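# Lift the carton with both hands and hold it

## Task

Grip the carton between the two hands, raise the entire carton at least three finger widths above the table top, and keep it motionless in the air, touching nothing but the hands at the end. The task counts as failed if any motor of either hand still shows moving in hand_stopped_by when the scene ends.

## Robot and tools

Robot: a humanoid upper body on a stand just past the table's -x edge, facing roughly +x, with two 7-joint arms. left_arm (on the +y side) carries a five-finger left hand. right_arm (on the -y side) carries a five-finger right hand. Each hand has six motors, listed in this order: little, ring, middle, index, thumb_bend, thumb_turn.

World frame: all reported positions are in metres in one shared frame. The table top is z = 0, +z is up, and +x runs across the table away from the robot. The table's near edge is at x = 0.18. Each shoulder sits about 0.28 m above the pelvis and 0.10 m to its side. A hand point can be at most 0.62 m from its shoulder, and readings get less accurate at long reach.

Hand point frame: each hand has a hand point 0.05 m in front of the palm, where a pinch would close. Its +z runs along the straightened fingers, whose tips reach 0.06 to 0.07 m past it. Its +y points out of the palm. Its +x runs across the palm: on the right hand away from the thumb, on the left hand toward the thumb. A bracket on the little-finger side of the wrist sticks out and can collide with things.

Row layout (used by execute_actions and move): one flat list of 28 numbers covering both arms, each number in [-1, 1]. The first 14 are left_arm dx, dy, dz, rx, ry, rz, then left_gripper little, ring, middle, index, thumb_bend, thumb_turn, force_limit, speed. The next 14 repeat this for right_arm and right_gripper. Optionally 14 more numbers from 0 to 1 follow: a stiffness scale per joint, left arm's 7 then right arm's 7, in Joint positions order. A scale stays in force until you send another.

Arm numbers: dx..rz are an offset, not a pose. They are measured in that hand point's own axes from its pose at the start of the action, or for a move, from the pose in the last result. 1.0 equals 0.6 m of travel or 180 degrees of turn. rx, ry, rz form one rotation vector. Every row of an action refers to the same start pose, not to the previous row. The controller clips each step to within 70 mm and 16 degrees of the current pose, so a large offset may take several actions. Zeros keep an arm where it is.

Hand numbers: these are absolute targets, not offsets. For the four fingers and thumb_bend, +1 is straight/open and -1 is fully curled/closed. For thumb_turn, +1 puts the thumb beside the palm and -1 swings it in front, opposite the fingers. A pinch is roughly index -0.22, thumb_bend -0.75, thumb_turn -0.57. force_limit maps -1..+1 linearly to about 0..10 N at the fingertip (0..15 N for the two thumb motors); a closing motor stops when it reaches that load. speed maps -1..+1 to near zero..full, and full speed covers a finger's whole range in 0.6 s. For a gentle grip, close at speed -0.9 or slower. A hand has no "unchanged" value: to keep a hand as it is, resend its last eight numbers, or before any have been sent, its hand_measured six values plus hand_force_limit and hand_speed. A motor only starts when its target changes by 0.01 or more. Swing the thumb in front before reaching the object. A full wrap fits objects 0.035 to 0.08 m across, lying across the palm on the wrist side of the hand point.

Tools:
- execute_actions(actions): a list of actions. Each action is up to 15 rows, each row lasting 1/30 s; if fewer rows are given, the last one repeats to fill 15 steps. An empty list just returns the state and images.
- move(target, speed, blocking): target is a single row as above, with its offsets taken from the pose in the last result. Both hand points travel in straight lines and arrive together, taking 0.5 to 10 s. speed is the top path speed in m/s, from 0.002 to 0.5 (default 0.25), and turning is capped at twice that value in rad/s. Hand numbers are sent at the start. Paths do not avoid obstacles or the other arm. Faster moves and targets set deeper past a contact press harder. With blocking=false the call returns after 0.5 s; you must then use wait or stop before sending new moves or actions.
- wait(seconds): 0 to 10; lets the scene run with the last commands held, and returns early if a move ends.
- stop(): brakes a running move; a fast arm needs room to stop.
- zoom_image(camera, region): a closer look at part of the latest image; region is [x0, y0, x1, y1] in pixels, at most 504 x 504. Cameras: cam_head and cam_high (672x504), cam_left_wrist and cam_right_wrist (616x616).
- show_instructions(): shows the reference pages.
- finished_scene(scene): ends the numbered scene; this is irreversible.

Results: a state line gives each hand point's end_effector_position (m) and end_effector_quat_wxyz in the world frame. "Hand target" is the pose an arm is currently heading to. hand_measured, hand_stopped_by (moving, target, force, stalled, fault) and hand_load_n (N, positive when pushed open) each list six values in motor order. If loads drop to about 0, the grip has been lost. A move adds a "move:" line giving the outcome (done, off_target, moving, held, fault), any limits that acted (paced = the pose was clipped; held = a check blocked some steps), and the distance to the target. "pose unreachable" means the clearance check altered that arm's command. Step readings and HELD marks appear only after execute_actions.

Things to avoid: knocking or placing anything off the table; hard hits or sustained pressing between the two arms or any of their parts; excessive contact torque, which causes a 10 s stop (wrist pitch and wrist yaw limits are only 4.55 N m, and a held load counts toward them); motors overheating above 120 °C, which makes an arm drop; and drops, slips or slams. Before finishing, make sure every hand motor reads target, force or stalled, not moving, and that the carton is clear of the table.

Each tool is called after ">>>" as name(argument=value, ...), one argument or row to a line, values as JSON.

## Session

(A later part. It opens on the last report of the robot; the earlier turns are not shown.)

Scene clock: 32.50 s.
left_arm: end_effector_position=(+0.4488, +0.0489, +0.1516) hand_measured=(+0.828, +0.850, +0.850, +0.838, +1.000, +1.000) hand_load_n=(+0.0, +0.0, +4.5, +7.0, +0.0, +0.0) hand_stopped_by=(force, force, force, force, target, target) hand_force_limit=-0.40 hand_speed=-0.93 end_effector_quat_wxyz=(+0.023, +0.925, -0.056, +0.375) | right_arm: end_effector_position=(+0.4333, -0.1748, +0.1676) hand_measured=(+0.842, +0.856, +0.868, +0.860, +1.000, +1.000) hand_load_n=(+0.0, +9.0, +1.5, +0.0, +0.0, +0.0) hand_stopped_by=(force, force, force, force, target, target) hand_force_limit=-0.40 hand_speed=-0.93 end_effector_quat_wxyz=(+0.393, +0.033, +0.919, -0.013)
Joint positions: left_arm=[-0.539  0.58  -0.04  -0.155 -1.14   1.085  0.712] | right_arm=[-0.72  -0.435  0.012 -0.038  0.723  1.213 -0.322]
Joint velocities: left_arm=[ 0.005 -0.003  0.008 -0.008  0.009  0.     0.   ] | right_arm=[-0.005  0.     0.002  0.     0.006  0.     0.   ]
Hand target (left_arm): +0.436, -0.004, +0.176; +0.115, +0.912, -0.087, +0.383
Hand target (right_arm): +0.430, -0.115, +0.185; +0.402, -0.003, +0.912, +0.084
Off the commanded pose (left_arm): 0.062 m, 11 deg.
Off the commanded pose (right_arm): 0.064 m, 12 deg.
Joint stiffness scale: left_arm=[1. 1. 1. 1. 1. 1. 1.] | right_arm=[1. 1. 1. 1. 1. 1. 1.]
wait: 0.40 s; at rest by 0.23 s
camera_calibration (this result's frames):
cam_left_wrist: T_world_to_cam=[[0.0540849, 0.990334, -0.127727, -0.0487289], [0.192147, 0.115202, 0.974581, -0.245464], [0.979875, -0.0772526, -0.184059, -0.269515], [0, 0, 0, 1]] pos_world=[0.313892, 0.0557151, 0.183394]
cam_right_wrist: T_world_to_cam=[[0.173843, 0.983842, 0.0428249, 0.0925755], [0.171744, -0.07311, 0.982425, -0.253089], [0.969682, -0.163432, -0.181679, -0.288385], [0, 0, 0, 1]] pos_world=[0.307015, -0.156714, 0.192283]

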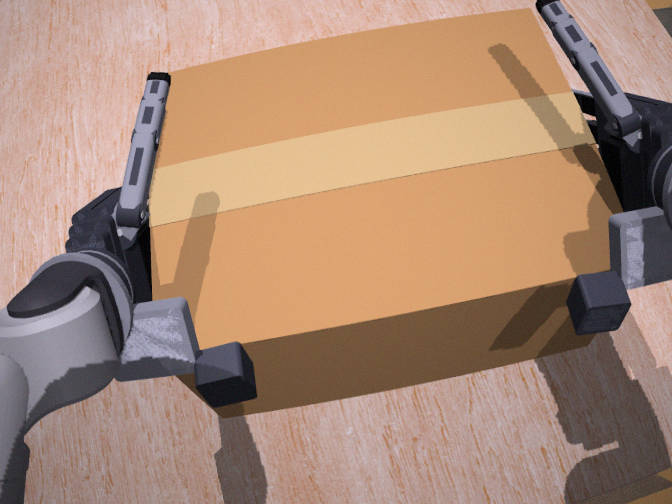

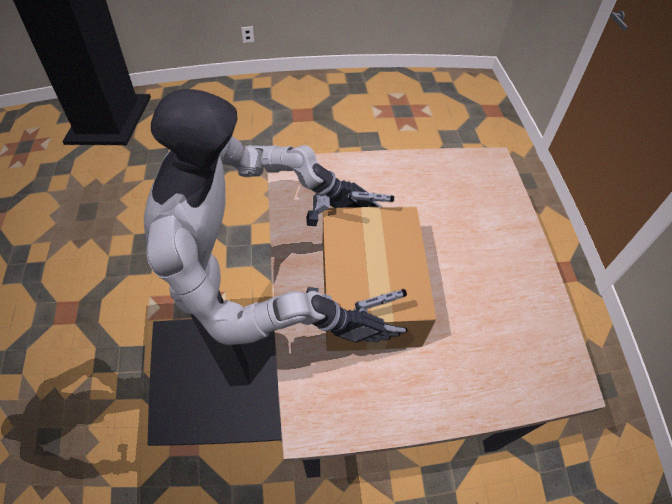

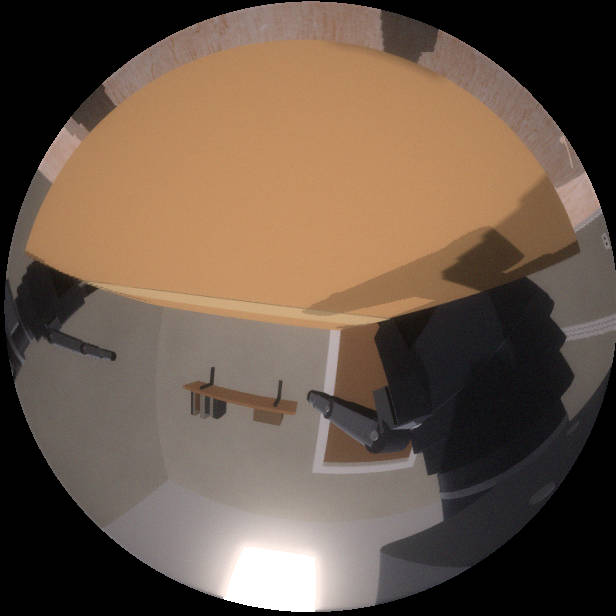

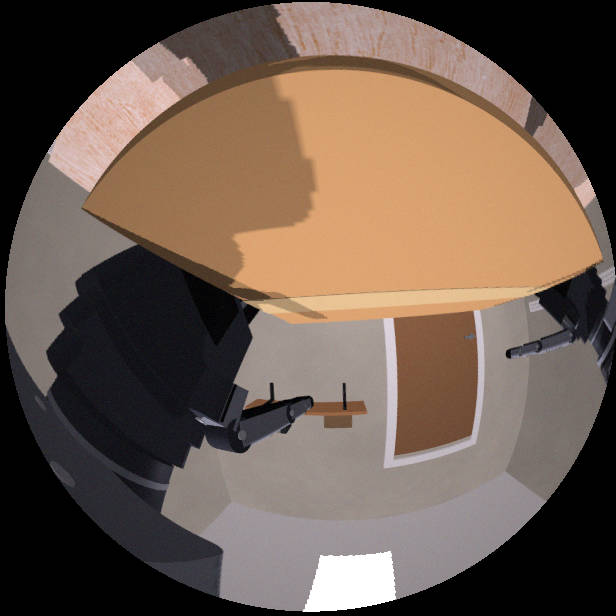

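>>> move(
  target=[-0.03,-0.016,-0.029,0,0,0,0.92,0.92,0.92,0.92,1,1,-0.3,-0.7,0.03,-0.016,-0.031,0,0,0,0.92,0.92,0.92,0.92,1,1,-0.3,-0.7],
  speed=0.08,
)

>>> move(
  target=[-0.017,0,0.0175,0,0.033,-0.004,0.92,0.92,0.92,0.92,1,1,-0.3,-0.7,0.035,0,0.033,0.005,-0.02,0,0.92,0.92,0.92,0.92,1,1,-0.3,-0.7],
  speed=0.1,
)

Scene clock: 33.77 s.
left_arm: end_effector_position=(+0.4251, +0.0603, +0.1503) hand_measured=(+0.920, +0.920, +0.920, +0.920, +1.000, +1.000) hand_load_n=(+0.0, +0.0, +0.0, +0.0, +0.0, +0.0) hand_stopped_by=(target, target, target, target, target, target) hand_force_limit=-0.30 hand_speed=-0.70 end_effector_quat_wxyz=(+0.023, +0.925, -0.057, +0.375) | right_arm: end_effector_position=(+0.4071, -0.1829, +0.1662) hand_measured=(+0.920, +0.920, +0.920, +0.920, +1.000, +1.000) hand_load_n=(+0.0, +0.0, +0.0, +0.0, +0.0, +0.0) hand_stopped_by=(target, target, target, target, target, target) hand_force_limit=-0.30 hand_speed=-0.70 end_effector_quat_wxyz=(+0.393, +0.032, +0.919, -0.015)
Joint positions: left_arm=[-0.404  0.601  0.017 -0.3   -1.18   1.102  0.733] | right_arm=[-0.595 -0.462 -0.047 -0.204  0.756  1.269 -0.325]
Joint velocities: left_arm=[ 0.006  0.015 -0.009  0.005  0.002  0.006  0.   ] | right_arm=[ 0.    -0.006  0.006  0.002  0.012  0.001  0.   ]
Hand target (left_arm): +0.425, +0.060, +0.151; +0.023, +0.925, -0.057, +0.375
Hand target (right_arm): +0.407, -0.183, +0.167; +0.393, +0.032, +0.919, -0.014
Off the commanded pose (left_arm): 0.002 m, 0 deg.
Off the commanded pose (right_arm): 0.001 m, 0 deg.
Joint stiffness scale: left_arm=[1. 1. 1. 1. 1. 1. 1.] | right_arm=[1. 1. 1. 1. 1. 1. 1.]
move: done
camera_calibration (this result's frames):
cam_left_wrist: T_world_to_cam=[[0.0553141, 0.990382, -0.126825, -0.0596497], [0.191873, 0.114109, 0.974763, -0.240745], [0.97986, -0.0782526, -0.183716, -0.245573], [0, 0, 0, 1]] pos_world=[0.290119, 0.0673305, 0.181989]
cam_right_wrist: T_world_to_cam=[[0.173213, 0.984138, 0.0383382, 0.106193], [0.171913, -0.0685407, 0.982725, -0.247114], [0.969764, -0.16363, -0.181058, -0.264703], [0, 0, 0, 1]] pos_world=[0.280788, -0.164759, 0.190847]

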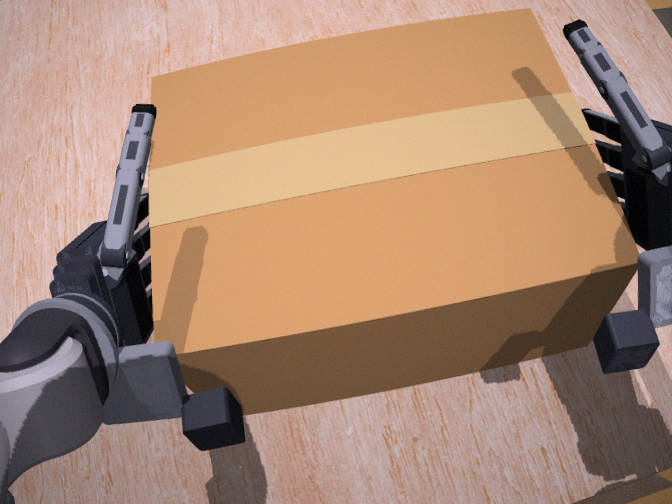

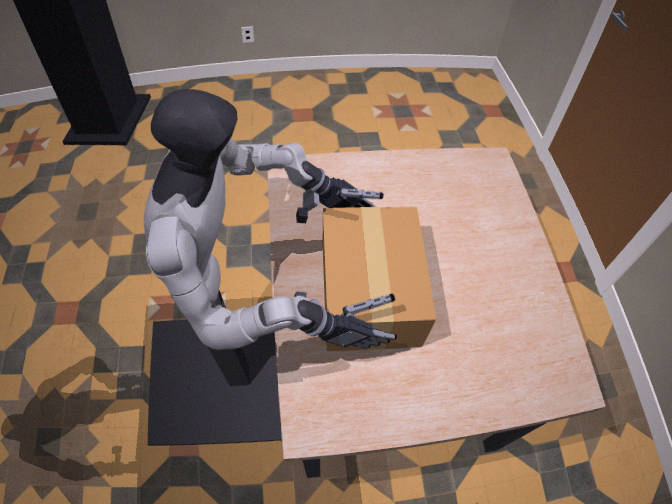

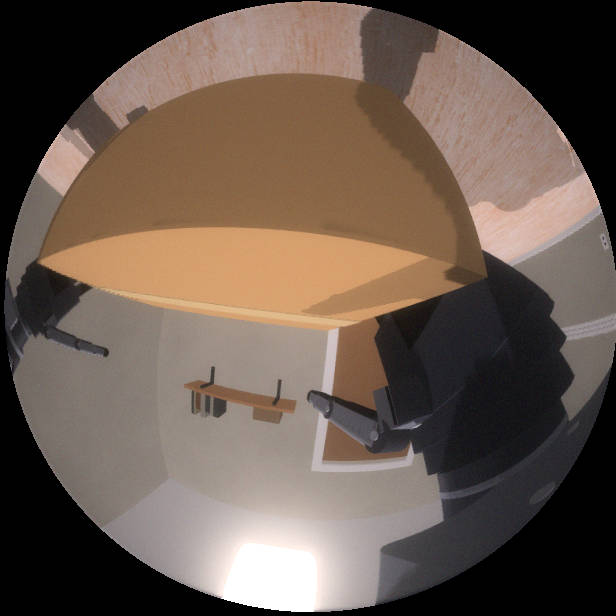

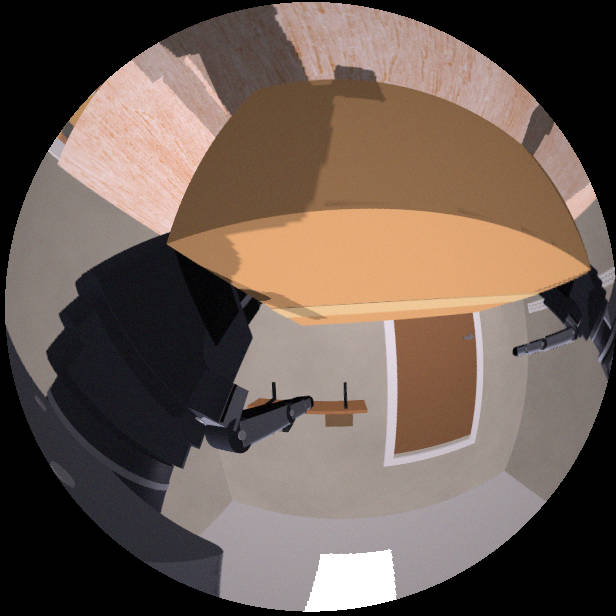

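Scene clock: 34.60 s.
left_arm: end_effector_position=(+0.4262, +0.0612, +0.1348) hand_measured=(+0.920, +0.920, +0.920, +0.920, +1.000, +1.000) hand_load_n=(+0.0, +0.0, +0.0, +0.0, +0.0, +0.0) hand_stopped_by=(target, target, target, target, target, target) hand_force_limit=-0.30 hand_speed=-0.70 end_effector_quat_wxyz=(+0.028, +0.905, -0.047, +0.421) | right_arm: end_effector_position=(+0.4078, -0.1831, +0.1373) hand_measured=(+0.920, +0.920, +0.920, +0.920, +1.000, +1.000) hand_load_n=(+0.0, +0.0, +0.0, +0.0, +0.0, +0.0) hand_stopped_by=(target, target, target, target, target, target) hand_force_limit=-0.30 hand_speed=-0.70 end_effector_quat_wxyz=(+0.420, +0.038, +0.906, -0.022)
Joint positions: left_arm=[-0.288  0.586 -0.093 -0.27  -0.954  0.825  0.567] | right_arm=[-0.484 -0.452  0.069 -0.114  0.644  0.972 -0.259]
Joint velocities: left_arm=[-0.008  0.012 -0.005  0.    -0.008 -0.009  0.   ] | right_arm=[-0.002 -0.003  0.003  0.    -0.009 -0.007  0.   ]
Hand target (left_arm): +0.426, +0.061, +0.134; +0.027, +0.905, -0.048, +0.421
Hand target (right_arm): +0.408, -0.183, +0.137; +0.421, +0.037, +0.906, -0.023
Off the commanded pose (left_arm): 0.002 m, 0 deg.
Off the commanded pose (right_arm): 0.001 m, 0 deg.
Joint stiffness scale: left_arm=[1. 1. 1. 1. 1. 1. 1.] | right_arm=[1. 1. 1. 1. 1. 1. 1.]
move: done
camera_calibration (this result's frames):
cam_left_wrist: T_world_to_cam=[[0.0541508, 0.98818, -0.143419, -0.059693], [0.0935844, 0.137975, 0.986005, -0.187102], [0.994138, -0.0668147, -0.0850067, -0.269575], [0, 0, 0, 1]] pos_world=[0.288737, 0.0667911, 0.153006]
cam_right_wrist: T_world_to_cam=[[0.187423, 0.981482, 0.0395592, 0.100902], [0.111555, -0.0612802, 0.991867, -0.194193], [0.975924, -0.181486, -0.120974, -0.284687], [0, 0, 0, 1]] pos_world=[0.280584, -0.1626, 0.154182]

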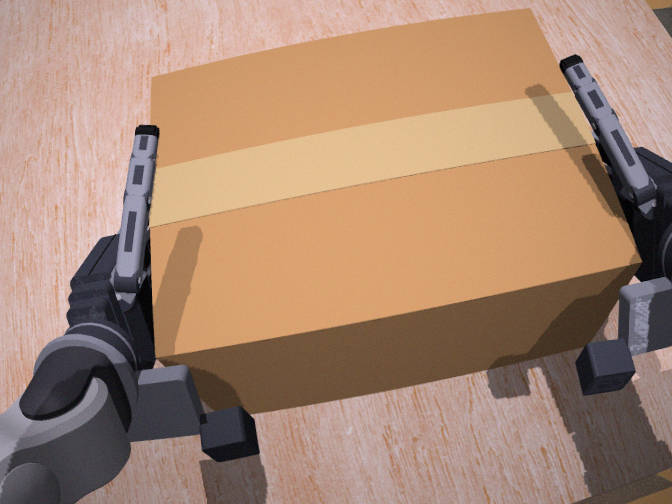

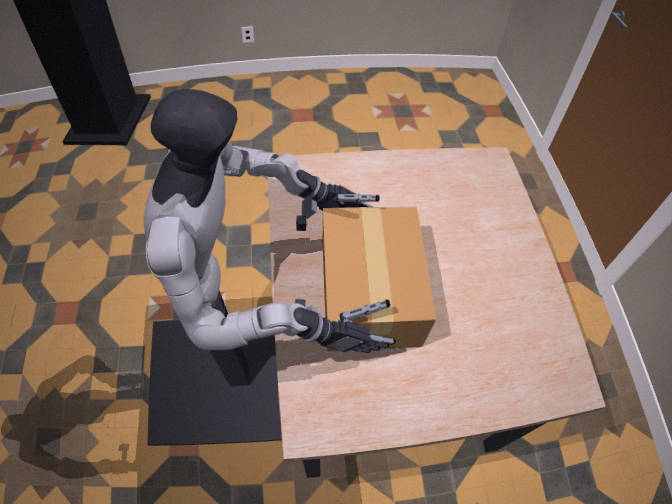

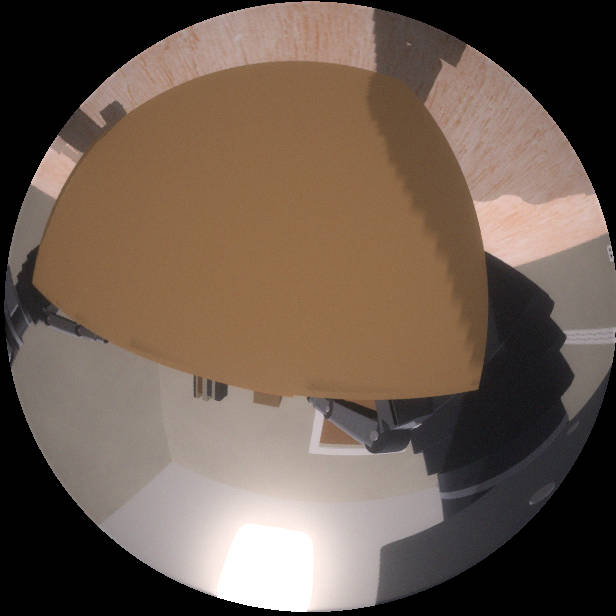

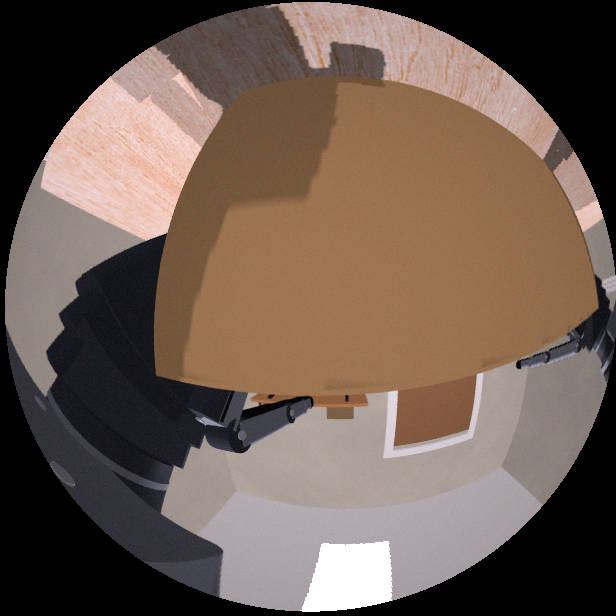

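>>> move(
  target=[0.004,0.035,-0.004,-0.004,0,0,0.92,0.92,0.92,0.92,1,1,-0.3,-0.7,-0.004,0.037,-0.004,-0.008,0,-0.002,0.92,0.92,0.92,0.92,1,1,-0.3,-0.7],
  speed=0.04,
)

>>> execute_actions(
  actions=[
    [[0,0.028,-0.006,-0.015,0,-0.003,0.92,0.92,0.92,0.92,1,1,-0.3,-0.7,0,0.03,-0.006,-0.016,0,0.002,0.92,0.92,0.92,0.92,1,1,-0.3,-0.7],[0,0.038,-0.008,-0.02,0,-0.004,0.92,0.92,0.92,0.92,1,1,-0.3,-0.7,0.001,0.04,-0.008,-0.022,0,0.002,0.92,0.92,0.92,0.92,1,1,-0.3,-0.7],[0,0.048,-0.011,-0.026,0,-0.005,0.92,0.92,0.92,0.92,1,1,-0.3,-0.7,0.002,0.052,-0.01,-0.028,0.001,0.003,0.92,0.92,0.92,0.92,1,1,-0.3,-0.7],[0,0.058,-0.013,-0.032,-0.001,-0.006,0.92,0.92,0.92,0.92,1,1,-0.3,-0.7,0.002,0.063,-0.012,-0.034,0.001,0.004,0.92,0.92,0.92,0.92,1,1,-0.3,-0.7],[0,0.068,-0.016,-0.038,-0.002,-0.007,0.92,0.92,0.92,0.92,1,1,-0.3,-0.7,0.003,0.074,-0.014,-0.04,0.002,0.005,0.92,0.92,0.92,0.92,1,1,-0.3,-0.7],[0,0.078,-0.019,-0.043,-0.002,-0.008,0.92,0.92,0.92,0.92,1,1,-0.3,-0.7,0.004,0.085,-0.016,-0.046,0.002,0.005,0.92,0.92,0.92,0.92,1,1,-0.3,-0.7],[0,0.089,-0.022,-0.049,-0.003,-0.009,0.92,0.92,0.92,0.92,1,1,-0.3,-0.7,0.005,0.097,-0.018,-0.052,0.003,0.006,0.92,0.92,0.92,0.92,1,1,-0.3,-0.7],[0,0.1,-0.025,-0.055,-0.003,-0.01,0.7,0.7,0.7,0.7,1,1,-0.4,-0.9,0.005,0.108,-0.02,-0.058,0.003,0.007,0.7,0.7,0.7,0.7,1,1,-0.4,-0.9]],
  ],
)

>>> wait(
  seconds=0.8,
)

Scene clock: 36.40 s.
left_arm: end_effector_position=(+0.4262, +0.0494, +0.1358) hand_measured=(+0.920, +0.920, +0.920, +0.920, +1.000, +1.000) hand_load_n=(+0.0, +0.0, +0.0, +0.0, +0.0, +0.0) hand_stopped_by=(target, target, target, target, target, target) hand_force_limit=-0.30 hand_speed=-0.70 end_effector_quat_wxyz=(+0.020, +0.906, -0.045, +0.421) | right_arm: end_effector_position=(+0.4082, -0.1723, +0.1376) hand_measured=(+0.920, +0.920, +0.920, +0.920, +1.000, +1.000) hand_load_n=(+0.0, +0.0, +0.0, +0.0, +0.0, +0.0) hand_stopped_by=(target, target, target, target, target, target) hand_force_limit=-0.30 hand_speed=-0.70 end_effector_quat_wxyz=(+0.418, +0.035, +0.908, -0.027)
Joint positions: left_arm=[-0.317  0.541 -0.12  -0.286 -0.954  0.851  0.645] | right_arm=[-0.494 -0.418  0.085 -0.141  0.643  1.005 -0.312]
Joint velocities: left_arm=[-0.002 -0.008 -0.012 -0.005  0.002  0.     0.005] | right_arm=[-0.012 -0.008  0.006  0.002  0.     0.    -0.002]
Hand target (left_arm): +0.424, +0.040, +0.138; +0.033, +0.905, -0.051, +0.421
Hand target (right_arm): +0.409, -0.161, +0.141; +0.421, +0.029, +0.907, -0.012
Off the commanded pose (left_arm): 0.010 m, 2 deg.
Off the commanded pose (right_arm): 0.012 m, 2 deg.
Joint stiffness scale: left_arm=[1. 1. 1. 1. 1. 1. 1.] | right_arm=[1. 1. 1. 1. 1. 1. 1.]
move: off_target (left_arm, right_arm)
camera_calibration (this result's frames):
cam_left_wrist: T_world_to_cam=[[0.0448321, 0.990439, -0.130466, -0.0457646], [0.0919849, 0.12595, 0.987763, -0.185416], [0.994751, -0.0562844, -0.0854588, -0.270957], [0, 0, 0, 1]] pos_world=[0.288642, 0.0534295, 0.154021]
cam_right_wrist: T_world_to_cam=[[0.186413, 0.982088, 0.0274553, 0.0923714], [0.117823, -0.0500903, 0.991771, -0.194444], [0.975381, -0.181644, -0.12505, -0.282366], [0, 0, 0, 1]] pos_world=[0.281105, -0.151747, 0.154998]

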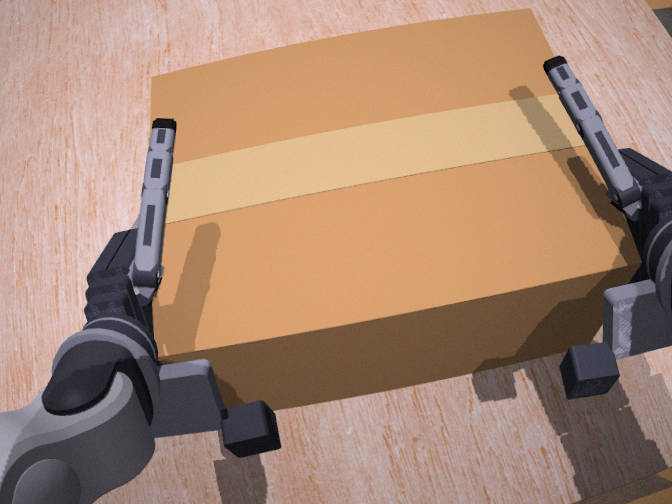

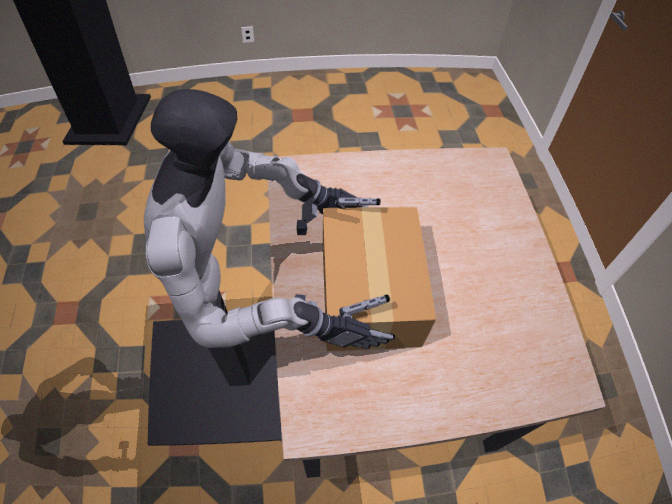

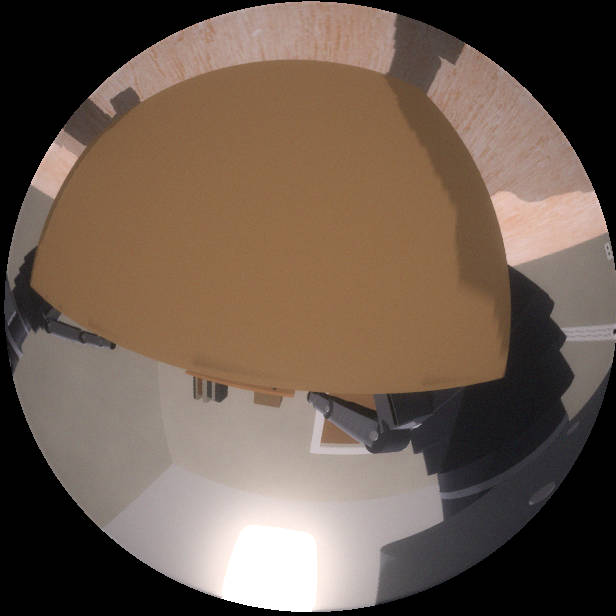

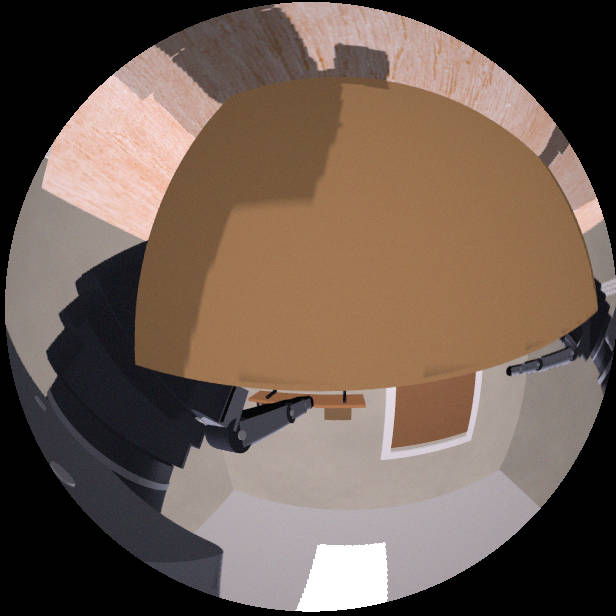

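Scene clock: 36.90 s.
left_arm: end_effector_position=(+0.4262, +0.0495, +0.1349) hand_measured=(+0.892, +0.892, +0.892, +0.892, +1.000, +1.000) hand_load_n=(+0.0, +0.0, +0.0, +0.0, +0.0, +0.0) hand_stopped_by=(moving, moving, moving, moving, target, target) hand_force_limit=-0.40 hand_speed=-0.90 end_effector_quat_wxyz=(+0.011, +0.906, -0.045, +0.420) | right_arm: end_effector_position=(+0.4064, -0.1723, +0.1364) hand_measured=(+0.892, +0.892, +0.892, +0.892, +1.000, +1.000) hand_load_n=(+0.0, +0.0, +0.0, +0.0, +0.0, +0.0) hand_stopped_by=(moving, moving, moving, moving, target, target) hand_force_limit=-0.40 hand_speed=-0.90 end_effector_quat_wxyz=(+0.416, +0.034, +0.908, -0.037)
Joint positions: left_arm=[-0.322  0.531 -0.124 -0.291 -0.949  0.863  0.672] | right_arm=[-0.487 -0.403  0.083 -0.164  0.621  1.026 -0.327]
Joint velocities: left_arm=[0.008 0.008 0.006 0.003 0.006 0.004 0.003] | right_arm=[ 0.008  0.041 -0.017 -0.005 -0.035  0.024  0.   ]
Hand target (left_arm): +0.407, -0.006, +0.149; +0.103, +0.902, -0.071, +0.412
Hand target (right_arm): +0.400, -0.109, +0.146; +0.416, +0.005, +0.908, +0.060
Off the commanded pose (left_arm): 0.062 m, 11 deg.
Off the commanded pose (right_arm): 0.066 m, 12 deg.
Joint stiffness scale: left_arm=[1. 1. 1. 1. 1. 1. 1.] | right_arm=[1. 1. 1. 1. 1. 1. 1.]
Step readings (end_effector_position):
0: left_arm (+0.4262, +0.0494, +0.1358) | right_arm (+0.4082, -0.1723, +0.1376)
1: left_arm (+0.4262, +0.0494, +0.1358) | right_arm (+0.4082, -0.1722, +0.1376)
2: left_arm (+0.4263, +0.0492, +0.1358) | right_arm (+0.4079, -0.1719, +0.1374)
4: left_arm (+0.4268, +0.0495, +0.1358) | right_arm (+0.4075, -0.1717, +0.1373)
8: left_arm (+0.4267, +0.0495, +0.1353) | right_arm (+0.4068, -0.1718, +0.1369)
15: end_effector_position above
camera_calibration (this result's frames):
cam_left_wrist: T_world_to_cam=[[0.0358995, 0.992706, -0.11509, -0.0443334], [0.0914744, 0.111417, 0.989555, -0.183825], [0.99516, -0.0460524, -0.0868074, -0.271603], [0, 0, 0, 1]] pos_world=[0.288696, 0.0519833, 0.153226]
cam_right_wrist: T_world_to_cam=[[0.192565, 0.981257, 0.00737572, 0.0928252], [0.121722, -0.031344, 0.992069, -0.191475], [0.973706, -0.19014, -0.125476, -0.2814], [0, 0, 0, 1]] pos_world=[0.279432, -0.150592, 0.153962]

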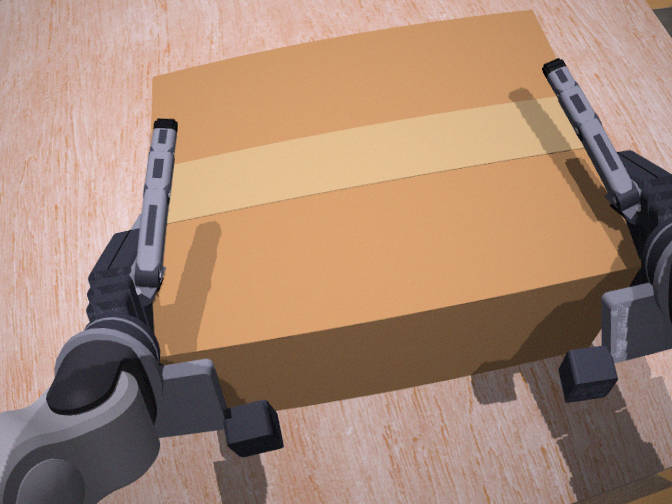

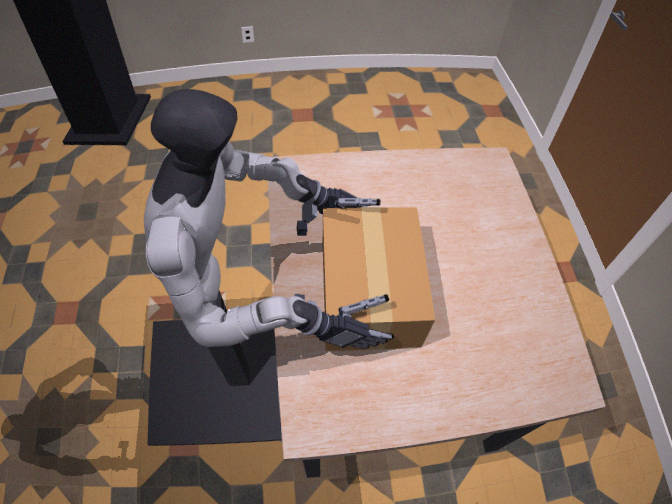

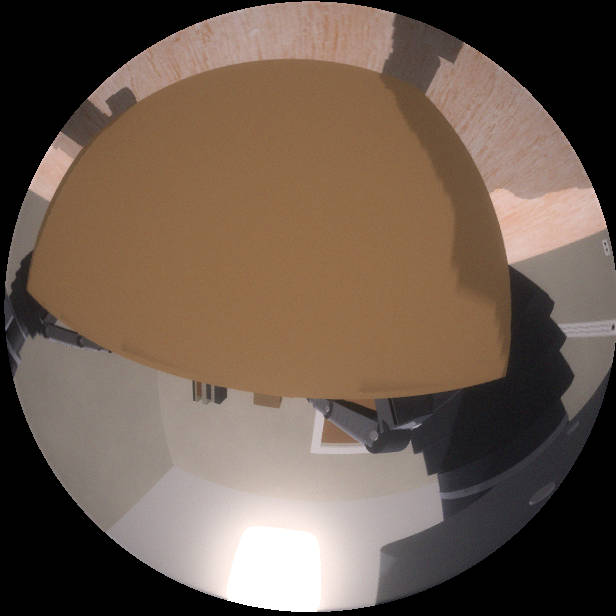

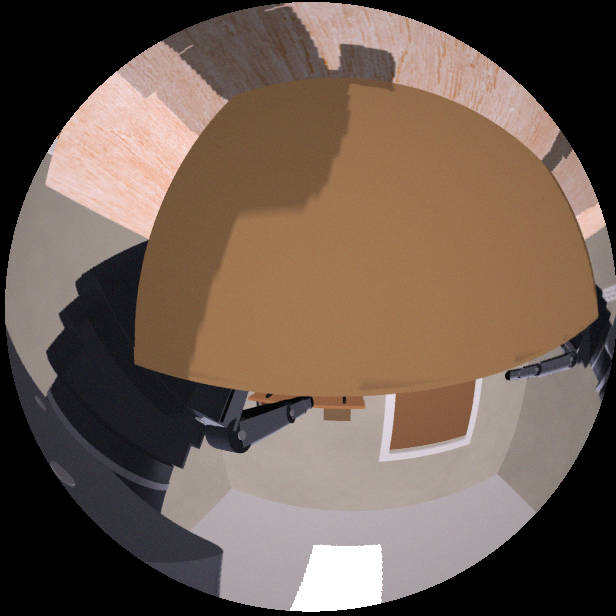

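Scene clock: 37.70 s.
left_arm: end_effector_position=(+0.4265, +0.0500, +0.1345) hand_measured=(+0.788, +0.826, +0.832, +0.816, +1.000, +1.000) hand_load_n=(+3.5, +0.5, +1.0, +3.0, +0.0, +0.0) hand_stopped_by=(force, force, force, force, target, target) hand_force_limit=-0.40 hand_speed=-0.90 end_effector_quat_wxyz=(+0.007, +0.906, -0.043, +0.421) | right_arm: end_effector_position=(+0.4066, -0.1733, +0.1360) hand_measured=(+0.794, +0.828, +0.832, +0.838, +1.000, +1.000) hand_load_n=(+3.5, +3.0, +1.5, +0.0, +0.0, +0.0) hand_stopped_by=(force, force, force, force, target, target) hand_force_limit=-0.40 hand_speed=-0.90 end_effector_quat_wxyz=(+0.416, +0.035, +0.908, -0.041)
Joint positions: left_arm=[-0.323  0.526 -0.125 -0.292 -0.946  0.865  0.681] | right_arm=[-0.487 -0.397  0.082 -0.165  0.613  1.029 -0.333]
Joint velocities: left_arm=[ 0.018  0.     0.    -0.008  0.003  0.     0.   ] | right_arm=[ 0.     0.009  0.009 -0.002  0.005  0.     0.   ]
Hand target (left_arm): +0.407, -0.006, +0.149; +0.103, +0.902, -0.071, +0.412
Hand target (right_arm): +0.400, -0.109, +0.146; +0.416, +0.005, +0.908, +0.060
Off the commanded pose (left_arm): 0.063 m, 12 deg.
Off the commanded pose (right_arm): 0.067 m, 12 deg.
Joint stiffness scale: left_arm=[1. 1. 1. 1. 1. 1. 1.] | right_arm=[1. 1. 1. 1. 1. 1. 1.]
wait: 0.80 s; at rest by 0.73 s
camera_calibration (this result's frames):
cam_left_wrist: T_world_to_cam=[[0.0303791, 0.993446, -0.110193, -0.043266], [0.0902291, 0.107068, 0.990149, -0.18288], [0.995458, -0.0400225, -0.0863851, -0.272296], [0, 0, 0, 1]] pos_world=[0.288875, 0.051665, 0.152788]
cam_right_wrist: T_world_to_cam=[[0.198408, 0.980119, 0.000726684, 0.0921475], [0.121691, -0.0253699, 0.992244, -0.190088], [0.972536, -0.196781, -0.124306, -0.282718], [0, 0, 0, 1]] pos_world=[0.279803, -0.150771, 0.153403]

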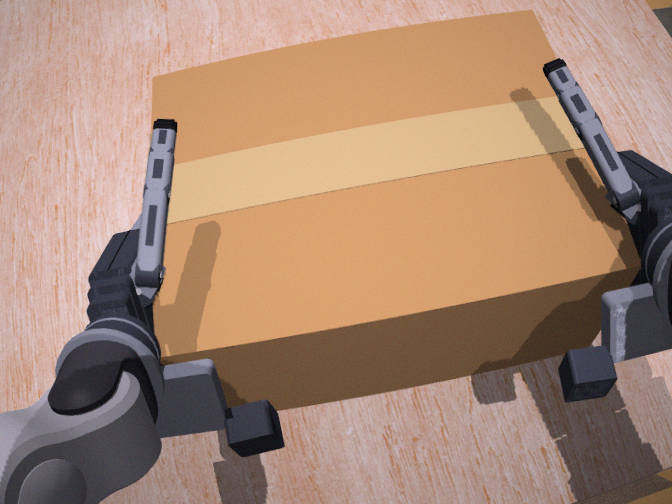

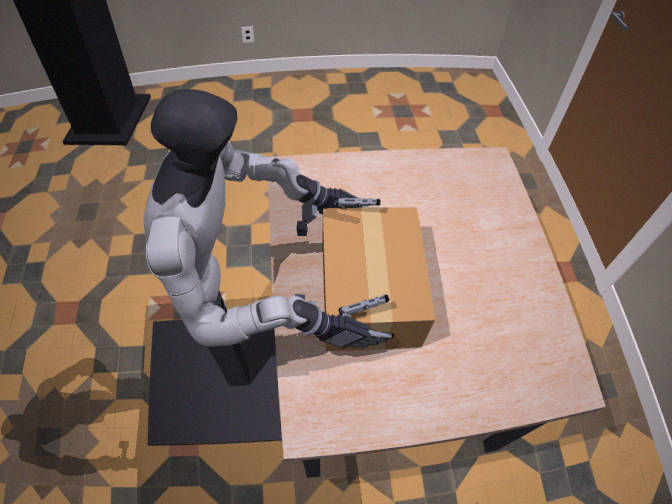

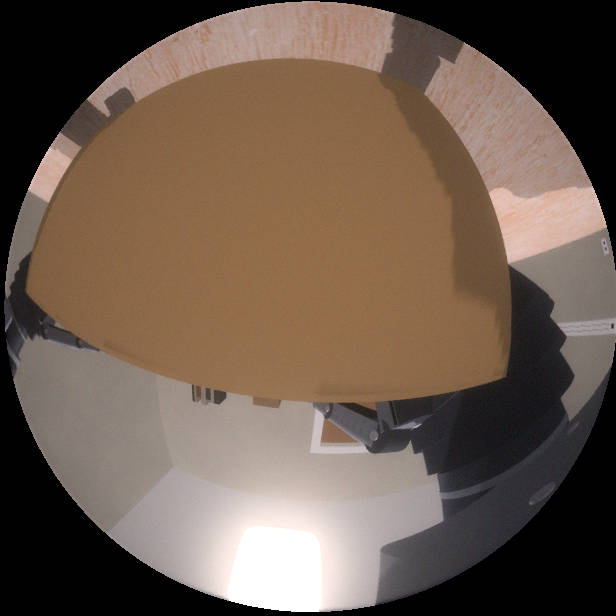

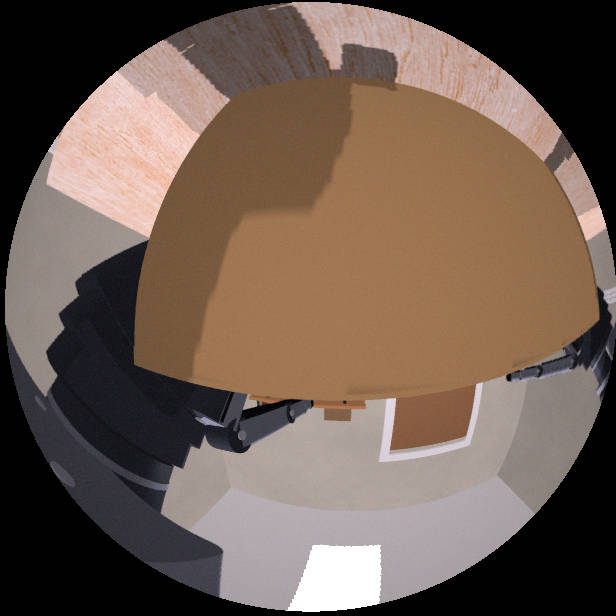

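>>> execute_actions(
  actions=[
    [[0.002,0.101,-0.029,-0.063,-0.003,-0.012,0.7,0.7,0.68,0.7,1,1,-0.5,-0.9,0,0.109,-0.023,-0.066,0.002,0.01,0.7,0.7,0.68,0.68,1,1,-0.5,-0.9],[0.003,0.101,-0.029,-0.063,-0.003,-0.012,0.7,0.7,0.68,0.7,1,1,-0.5,-0.9,-0.001,0.109,-0.023,-0.066,0.002,0.01,0.7,0.7,0.68,0.68,1,1,-0.5,-0.9],[0.004,0.101,-0.03,-0.063,-0.002,-0.012,0.7,0.7,0.68,0.7,1,1,-0.5,-0.9,-0.002,0.109,-0.024,-0.066,0.001,0.01,0.7,0.7,0.68,0.68,1,1,-0.5,-0.9],[0.006,0.101,-0.03,-0.063,-0.001,-0.012,0.7,0.7,0.68,0.7,1,1,-0.5,-0.9,-0.004,0.109,-0.024,-0.066,0,0.01,0.7,0.7,0.68,0.68,1,1,-0.5,-0.9],[0.008,0.101,-0.031,-0.063,0,-0.012,0.7,0.7,0.68,0.7,1,1,-0.5,-0.9,-0.006,0.109,-0.025,-0.066,-0.001,0.01,0.7,0.7,0.68,0.68,1,1,-0.5,-0.9],[0.01,0.101,-0.031,-0.063,0.001,-0.012,0.7,0.7,0.68,0.7,1,1,-0.5,-0.9,-0.008,0.109,-0.025,-0.066,-0.002,0.01,0.7,0.7,0.68,0.68,1,1,-0.5,-0.9],[0.012,0.101,-0.032,-0.063,0.002,-0.012,0.7,0.7,0.68,0.7,1,1,-0.5,-0.9,-0.01,0.109,-0.026,-0.066,-0.003,0.01,0.7,0.7,0.68,0.68,1,1,-0.5,-0.9],[0.014,0.101,-0.032,-0.063,0.003,-0.012,0.7,0.7,0.68,0.7,1,1,-0.5,-0.9,-0.012,0.109,-0.026,-0.066,-0.004,0.01,0.7,0.7,0.68,0.68,1,1,-0.5,-0.9],[0.016,0.101,-0.033,-0.063,0.004,-0.011,0.7,0.7,0.68,0.7,1,1,-0.5,-0.9,-0.014,0.109,-0.027,-0.066,-0.005,0.009,0.7,0.7,0.68,0.68,1,1,-0.5,-0.9],[0.018,0.101,-0.034,-0.063,0.004,-0.011,0.7,0.7,0.68,0.7,1,1,-0.5,-0.9,-0.016,0.109,-0.028,-0.066,-0.005,0.009,0.7,0.7,0.68,0.68,1,1,-0.5,-0.9],[0.02,0.101,-0.035,-0.063,0.005,-0.011,0.7,0.7,0.68,0.7,1,1,-0.5,-0.9,-0.018,0.109,-0.029,-0.066,-0.006,0.009,0.7,0.7,0.68,0.68,1,1,-0.5,-0.9],[0.022,0.101,-0.036,-0.063,0.005,-0.011,0.7,0.7,0.68,0.7,1,1,-0.5,-0.9,-0.02,0.109,-0.03,-0.066,-0.006,0.009,0.7,0.7,0.68,0.68,1,1,-0.5,-0.9],[0.024,0.101,-0.037,-0.063,0.005,-0.011,0.7,0.7,0.68,0.7,1,1,-0.5,-0.9,-0.022,0.109,-0.031,-0.066,-0.006,0.009,0.7,0.7,0.68,0.68,1,1,-0.5,-0.9],[0.026,0.101,-0.038,-0.063,0.005,-0.011,0.7,0.7,0.68,0.7,1,1,-0.5,-0.9,-0.024,0.109,-0.032,-0.066,-0.006,0.009,0.7,0.7,0.68,0.68,1,1,-0.5,-0.9],[0.028,0.101,-0.039,-0.063,0.005,-0.011,0.7,0.7,0.68,0.7,1,1,-0.5,-0.9,-0.026,0.109,-0.033,-0.066,-0.006,0.009,0.7,0.7,0.68,0.68,1,1,-0.5,-0.9]],
  ],
)

>>> wait(
  seconds=0.6,
)

Scene clock: 39.67 s.
left_arm: end_effector_position=(+0.4284, +0.0483, +0.1422) hand_measured=(+0.788, +0.826, +0.824, +0.816, +1.000, +1.000) hand_load_n=(+5.5, +0.5, +2.5, +1.0, +0.0, +0.0) hand_stopped_by=(force, force, force, force, target, target) hand_force_limit=-0.50 hand_speed=-0.90 end_effector_quat_wxyz=(+0.009, +0.904, -0.044, +0.424) | right_arm: end_effector_position=(+0.4062, -0.1748, +0.1404) hand_measured=(+0.794, +0.828, +0.828, +0.828, +1.000, +1.000) hand_load_n=(+0.0, +0.5, +2.5, +4.5, +0.0, +0.0) hand_stopped_by=(force, force, force, force, target, target) hand_force_limit=-0.50 hand_speed=-0.90 end_effector_quat_wxyz=(+0.416, +0.037, +0.908, -0.042)
Joint positions: left_arm=[-0.337  0.523 -0.108 -0.312 -0.961  0.894  0.698] | right_arm=[-0.489 -0.388  0.058 -0.19   0.603  1.065 -0.33 ]
Joint velocities: left_arm=[-0.143 -0.005  0.118 -0.126 -0.127  0.169  0.128] | right_arm=[-0.112  0.026 -0.15  -0.155  0.011  0.185  0.   ]
Hand target (left_arm): +0.412, -0.008, +0.164; +0.103, +0.897, -0.074, +0.423
Hand target (right_arm): +0.405, -0.110, +0.160; +0.427, +0.000, +0.902, +0.057
Off the commanded pose (left_arm): 0.063 m, 11 deg.
Off the commanded pose (right_arm): 0.070 m, 12 deg; position clipped at the last step of the last action.
Joint stiffness scale: left_arm=[1. 1. 1. 1. 1. 1. 1.] | right_arm=[1. 1. 1. 1. 1. 1. 1.]
Step readings (end_effector_position):
0: left_arm (+0.4265, +0.0500, +0.1345) | right_arm (+0.4066, -0.1733, +0.1360)
1: left_arm (+0.4264, +0.0500, +0.1345) | right_arm (+0.4066, -0.1733, +0.1360)
2: left_arm (+0.4264, +0.0500, +0.1345) | right_arm (+0.4065, -0.1733, +0.1359)
4: left_arm (+0.4263, +0.0500, +0.1344) | right_arm (+0.4064, -0.1734, +0.1358)
8: left_arm (+0.4260, +0.0498, +0.1344) | right_arm (+0.4061, -0.1736, +0.1358)
15: end_effector_position above
camera_calibration (this result's frames):
cam_left_wrist: T_world_to_cam=[[0.0337638, 0.99313, -0.112042, -0.041908], [0.0822931, 0.108963, 0.990634, -0.187167], [0.996036, -0.0426679, -0.0780487, -0.274906], [0, 0, 0, 1]] pos_world=[0.290634, 0.0502847, 0.159263]
cam_right_wrist: T_world_to_cam=[[0.202368, 0.97931, 0.000214133, 0.0920184], [0.120714, -0.0251618, 0.992368, -0.19408], [0.971841, -0.200798, -0.123309, -0.282649], [0, 0, 0, 1]] pos_world=[0.279497, -0.151753, 0.157726]

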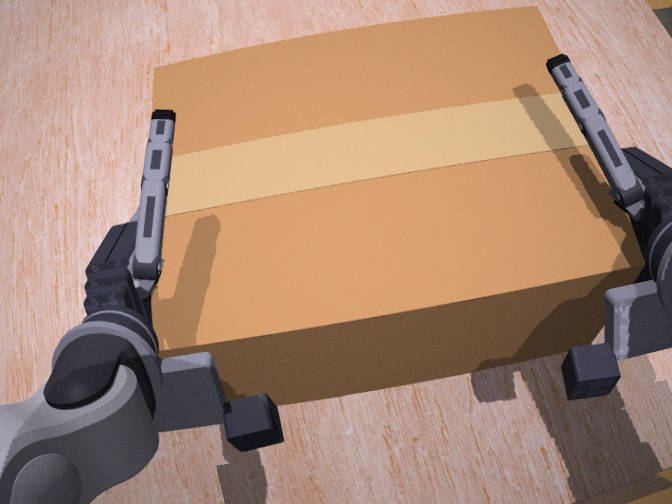

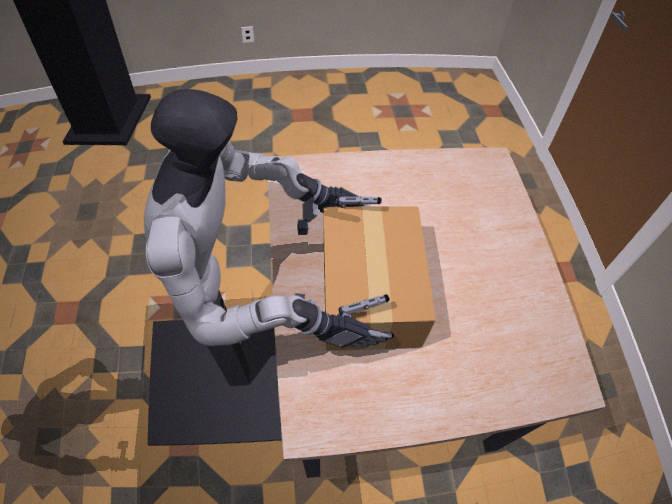

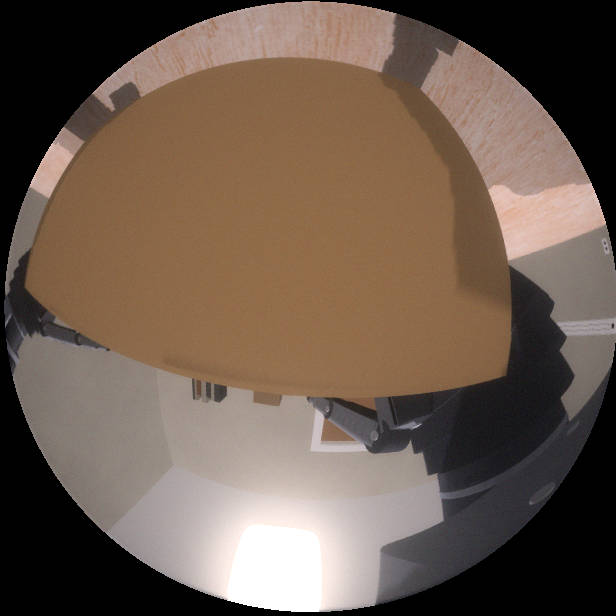

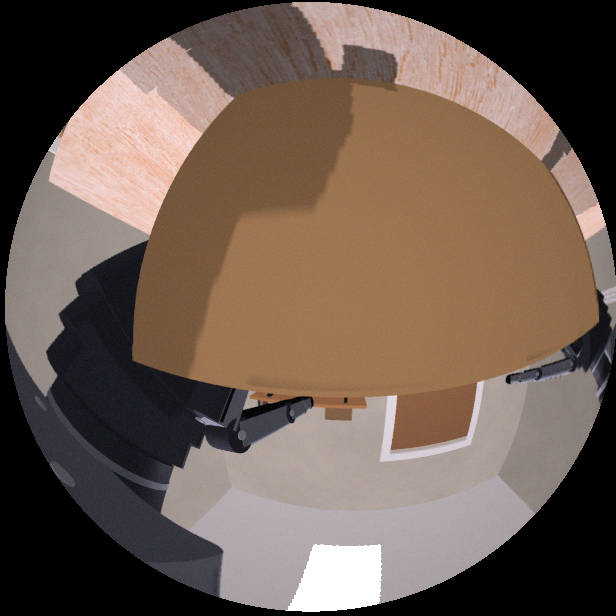

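Scene clock: 40.27 s.
left_arm: end_effector_position=(+0.4326, +0.0475, +0.1514) hand_measured=(+0.788, +0.826, +0.824, +0.816, +1.000, +1.000) hand_load_n=(+6.5, +1.0, +2.0, +0.5, +0.0, +0.0) hand_stopped_by=(force, force, force, force, target, target) hand_force_limit=-0.50 hand_speed=-0.90 end_effector_quat_wxyz=(+0.010, +0.900, -0.042, +0.434) | right_arm: end_effector_position=(+0.4108, -0.1757, +0.1501) hand_measured=(+0.794, +0.828, +0.828, +0.828, +1.000, +1.000) hand_load_n=(+0.5, +0.5, +2.0, +4.0, +0.0, +0.0) hand_stopped_by=(force, force, force, force, target, target) hand_force_limit=-0.50 hand_speed=-0.90 end_effector_quat_wxyz=(+0.426, +0.037, +0.903, -0.043)
Joint positions: left_arm=[-0.351  0.523 -0.096 -0.325 -0.968  0.901  0.705] | right_arm=[-0.505 -0.387  0.045 -0.203  0.603  1.075 -0.33 ]
Joint velocities: left_arm=[-0.015  0.015  0.    -0.005  0.008  0.     0.   ] | right_arm=[-0.006  0.008  0.002  0.008 -0.008  0.     0.   ]
Hand target (left_arm): +0.412, -0.008, +0.164; +0.103, +0.897, -0.074, +0.423
Hand target (right_arm): +0.405, -0.110, +0.160; +0.427, +0.000, +0.902, +0.057
Off the commanded pose (left_arm): 0.061 m, 11 deg.
Off the commanded pose (right_arm): 0.069 m, 12 deg; position clipped at the last step of the last action.
Joint stiffness scale: left_arm=[1. 1. 1. 1. 1. 1. 1.] | right_arm=[1. 1. 1. 1. 1. 1. 1.]
wait: 0.60 s; at rest by 0.30 s
camera_calibration (this result's frames):
cam_left_wrist: T_world_to_cam=[[0.0339724, 0.992511, -0.117336, -0.0394855], [0.0610214, 0.115124, 0.991475, -0.187843], [0.997558, -0.0408428, -0.0566534, -0.282446], [0, 0, 0, 1]] pos_world=[0.29456, 0.0492793, 0.165607]
cam_right_wrist: T_world_to_cam=[[0.203192, 0.979132, 0.00376481, 0.0910119], [0.0986316, -0.0242935, 0.994827, -0.19542], [0.974158, -0.20177, -0.10151, -0.290482], [0, 0, 0, 1]] pos_world=[0.283757, -0.15247, 0.16458]

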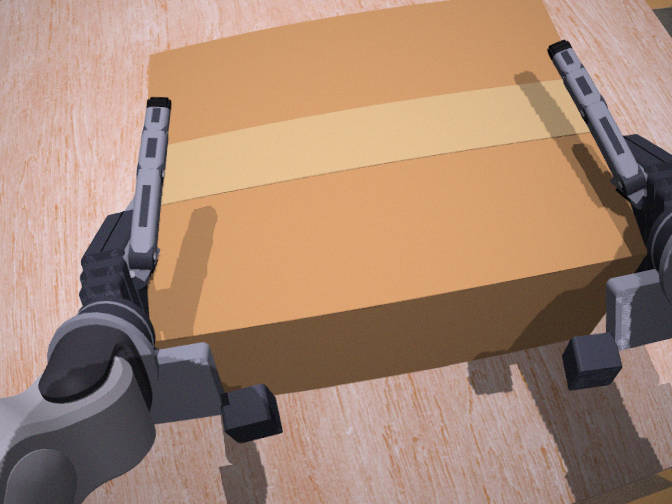

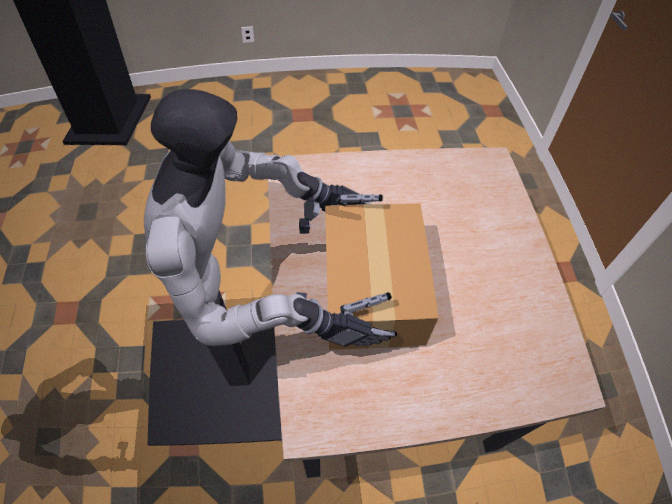

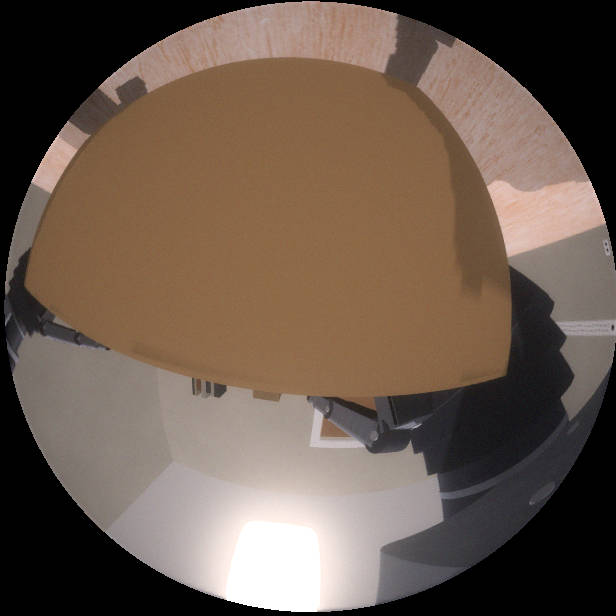

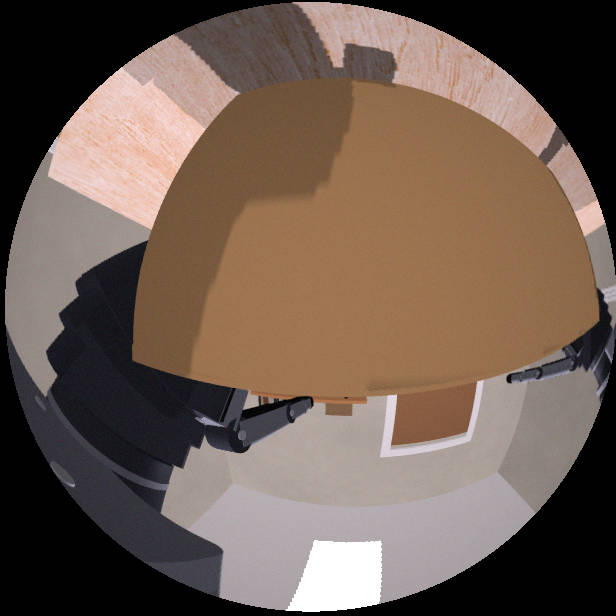

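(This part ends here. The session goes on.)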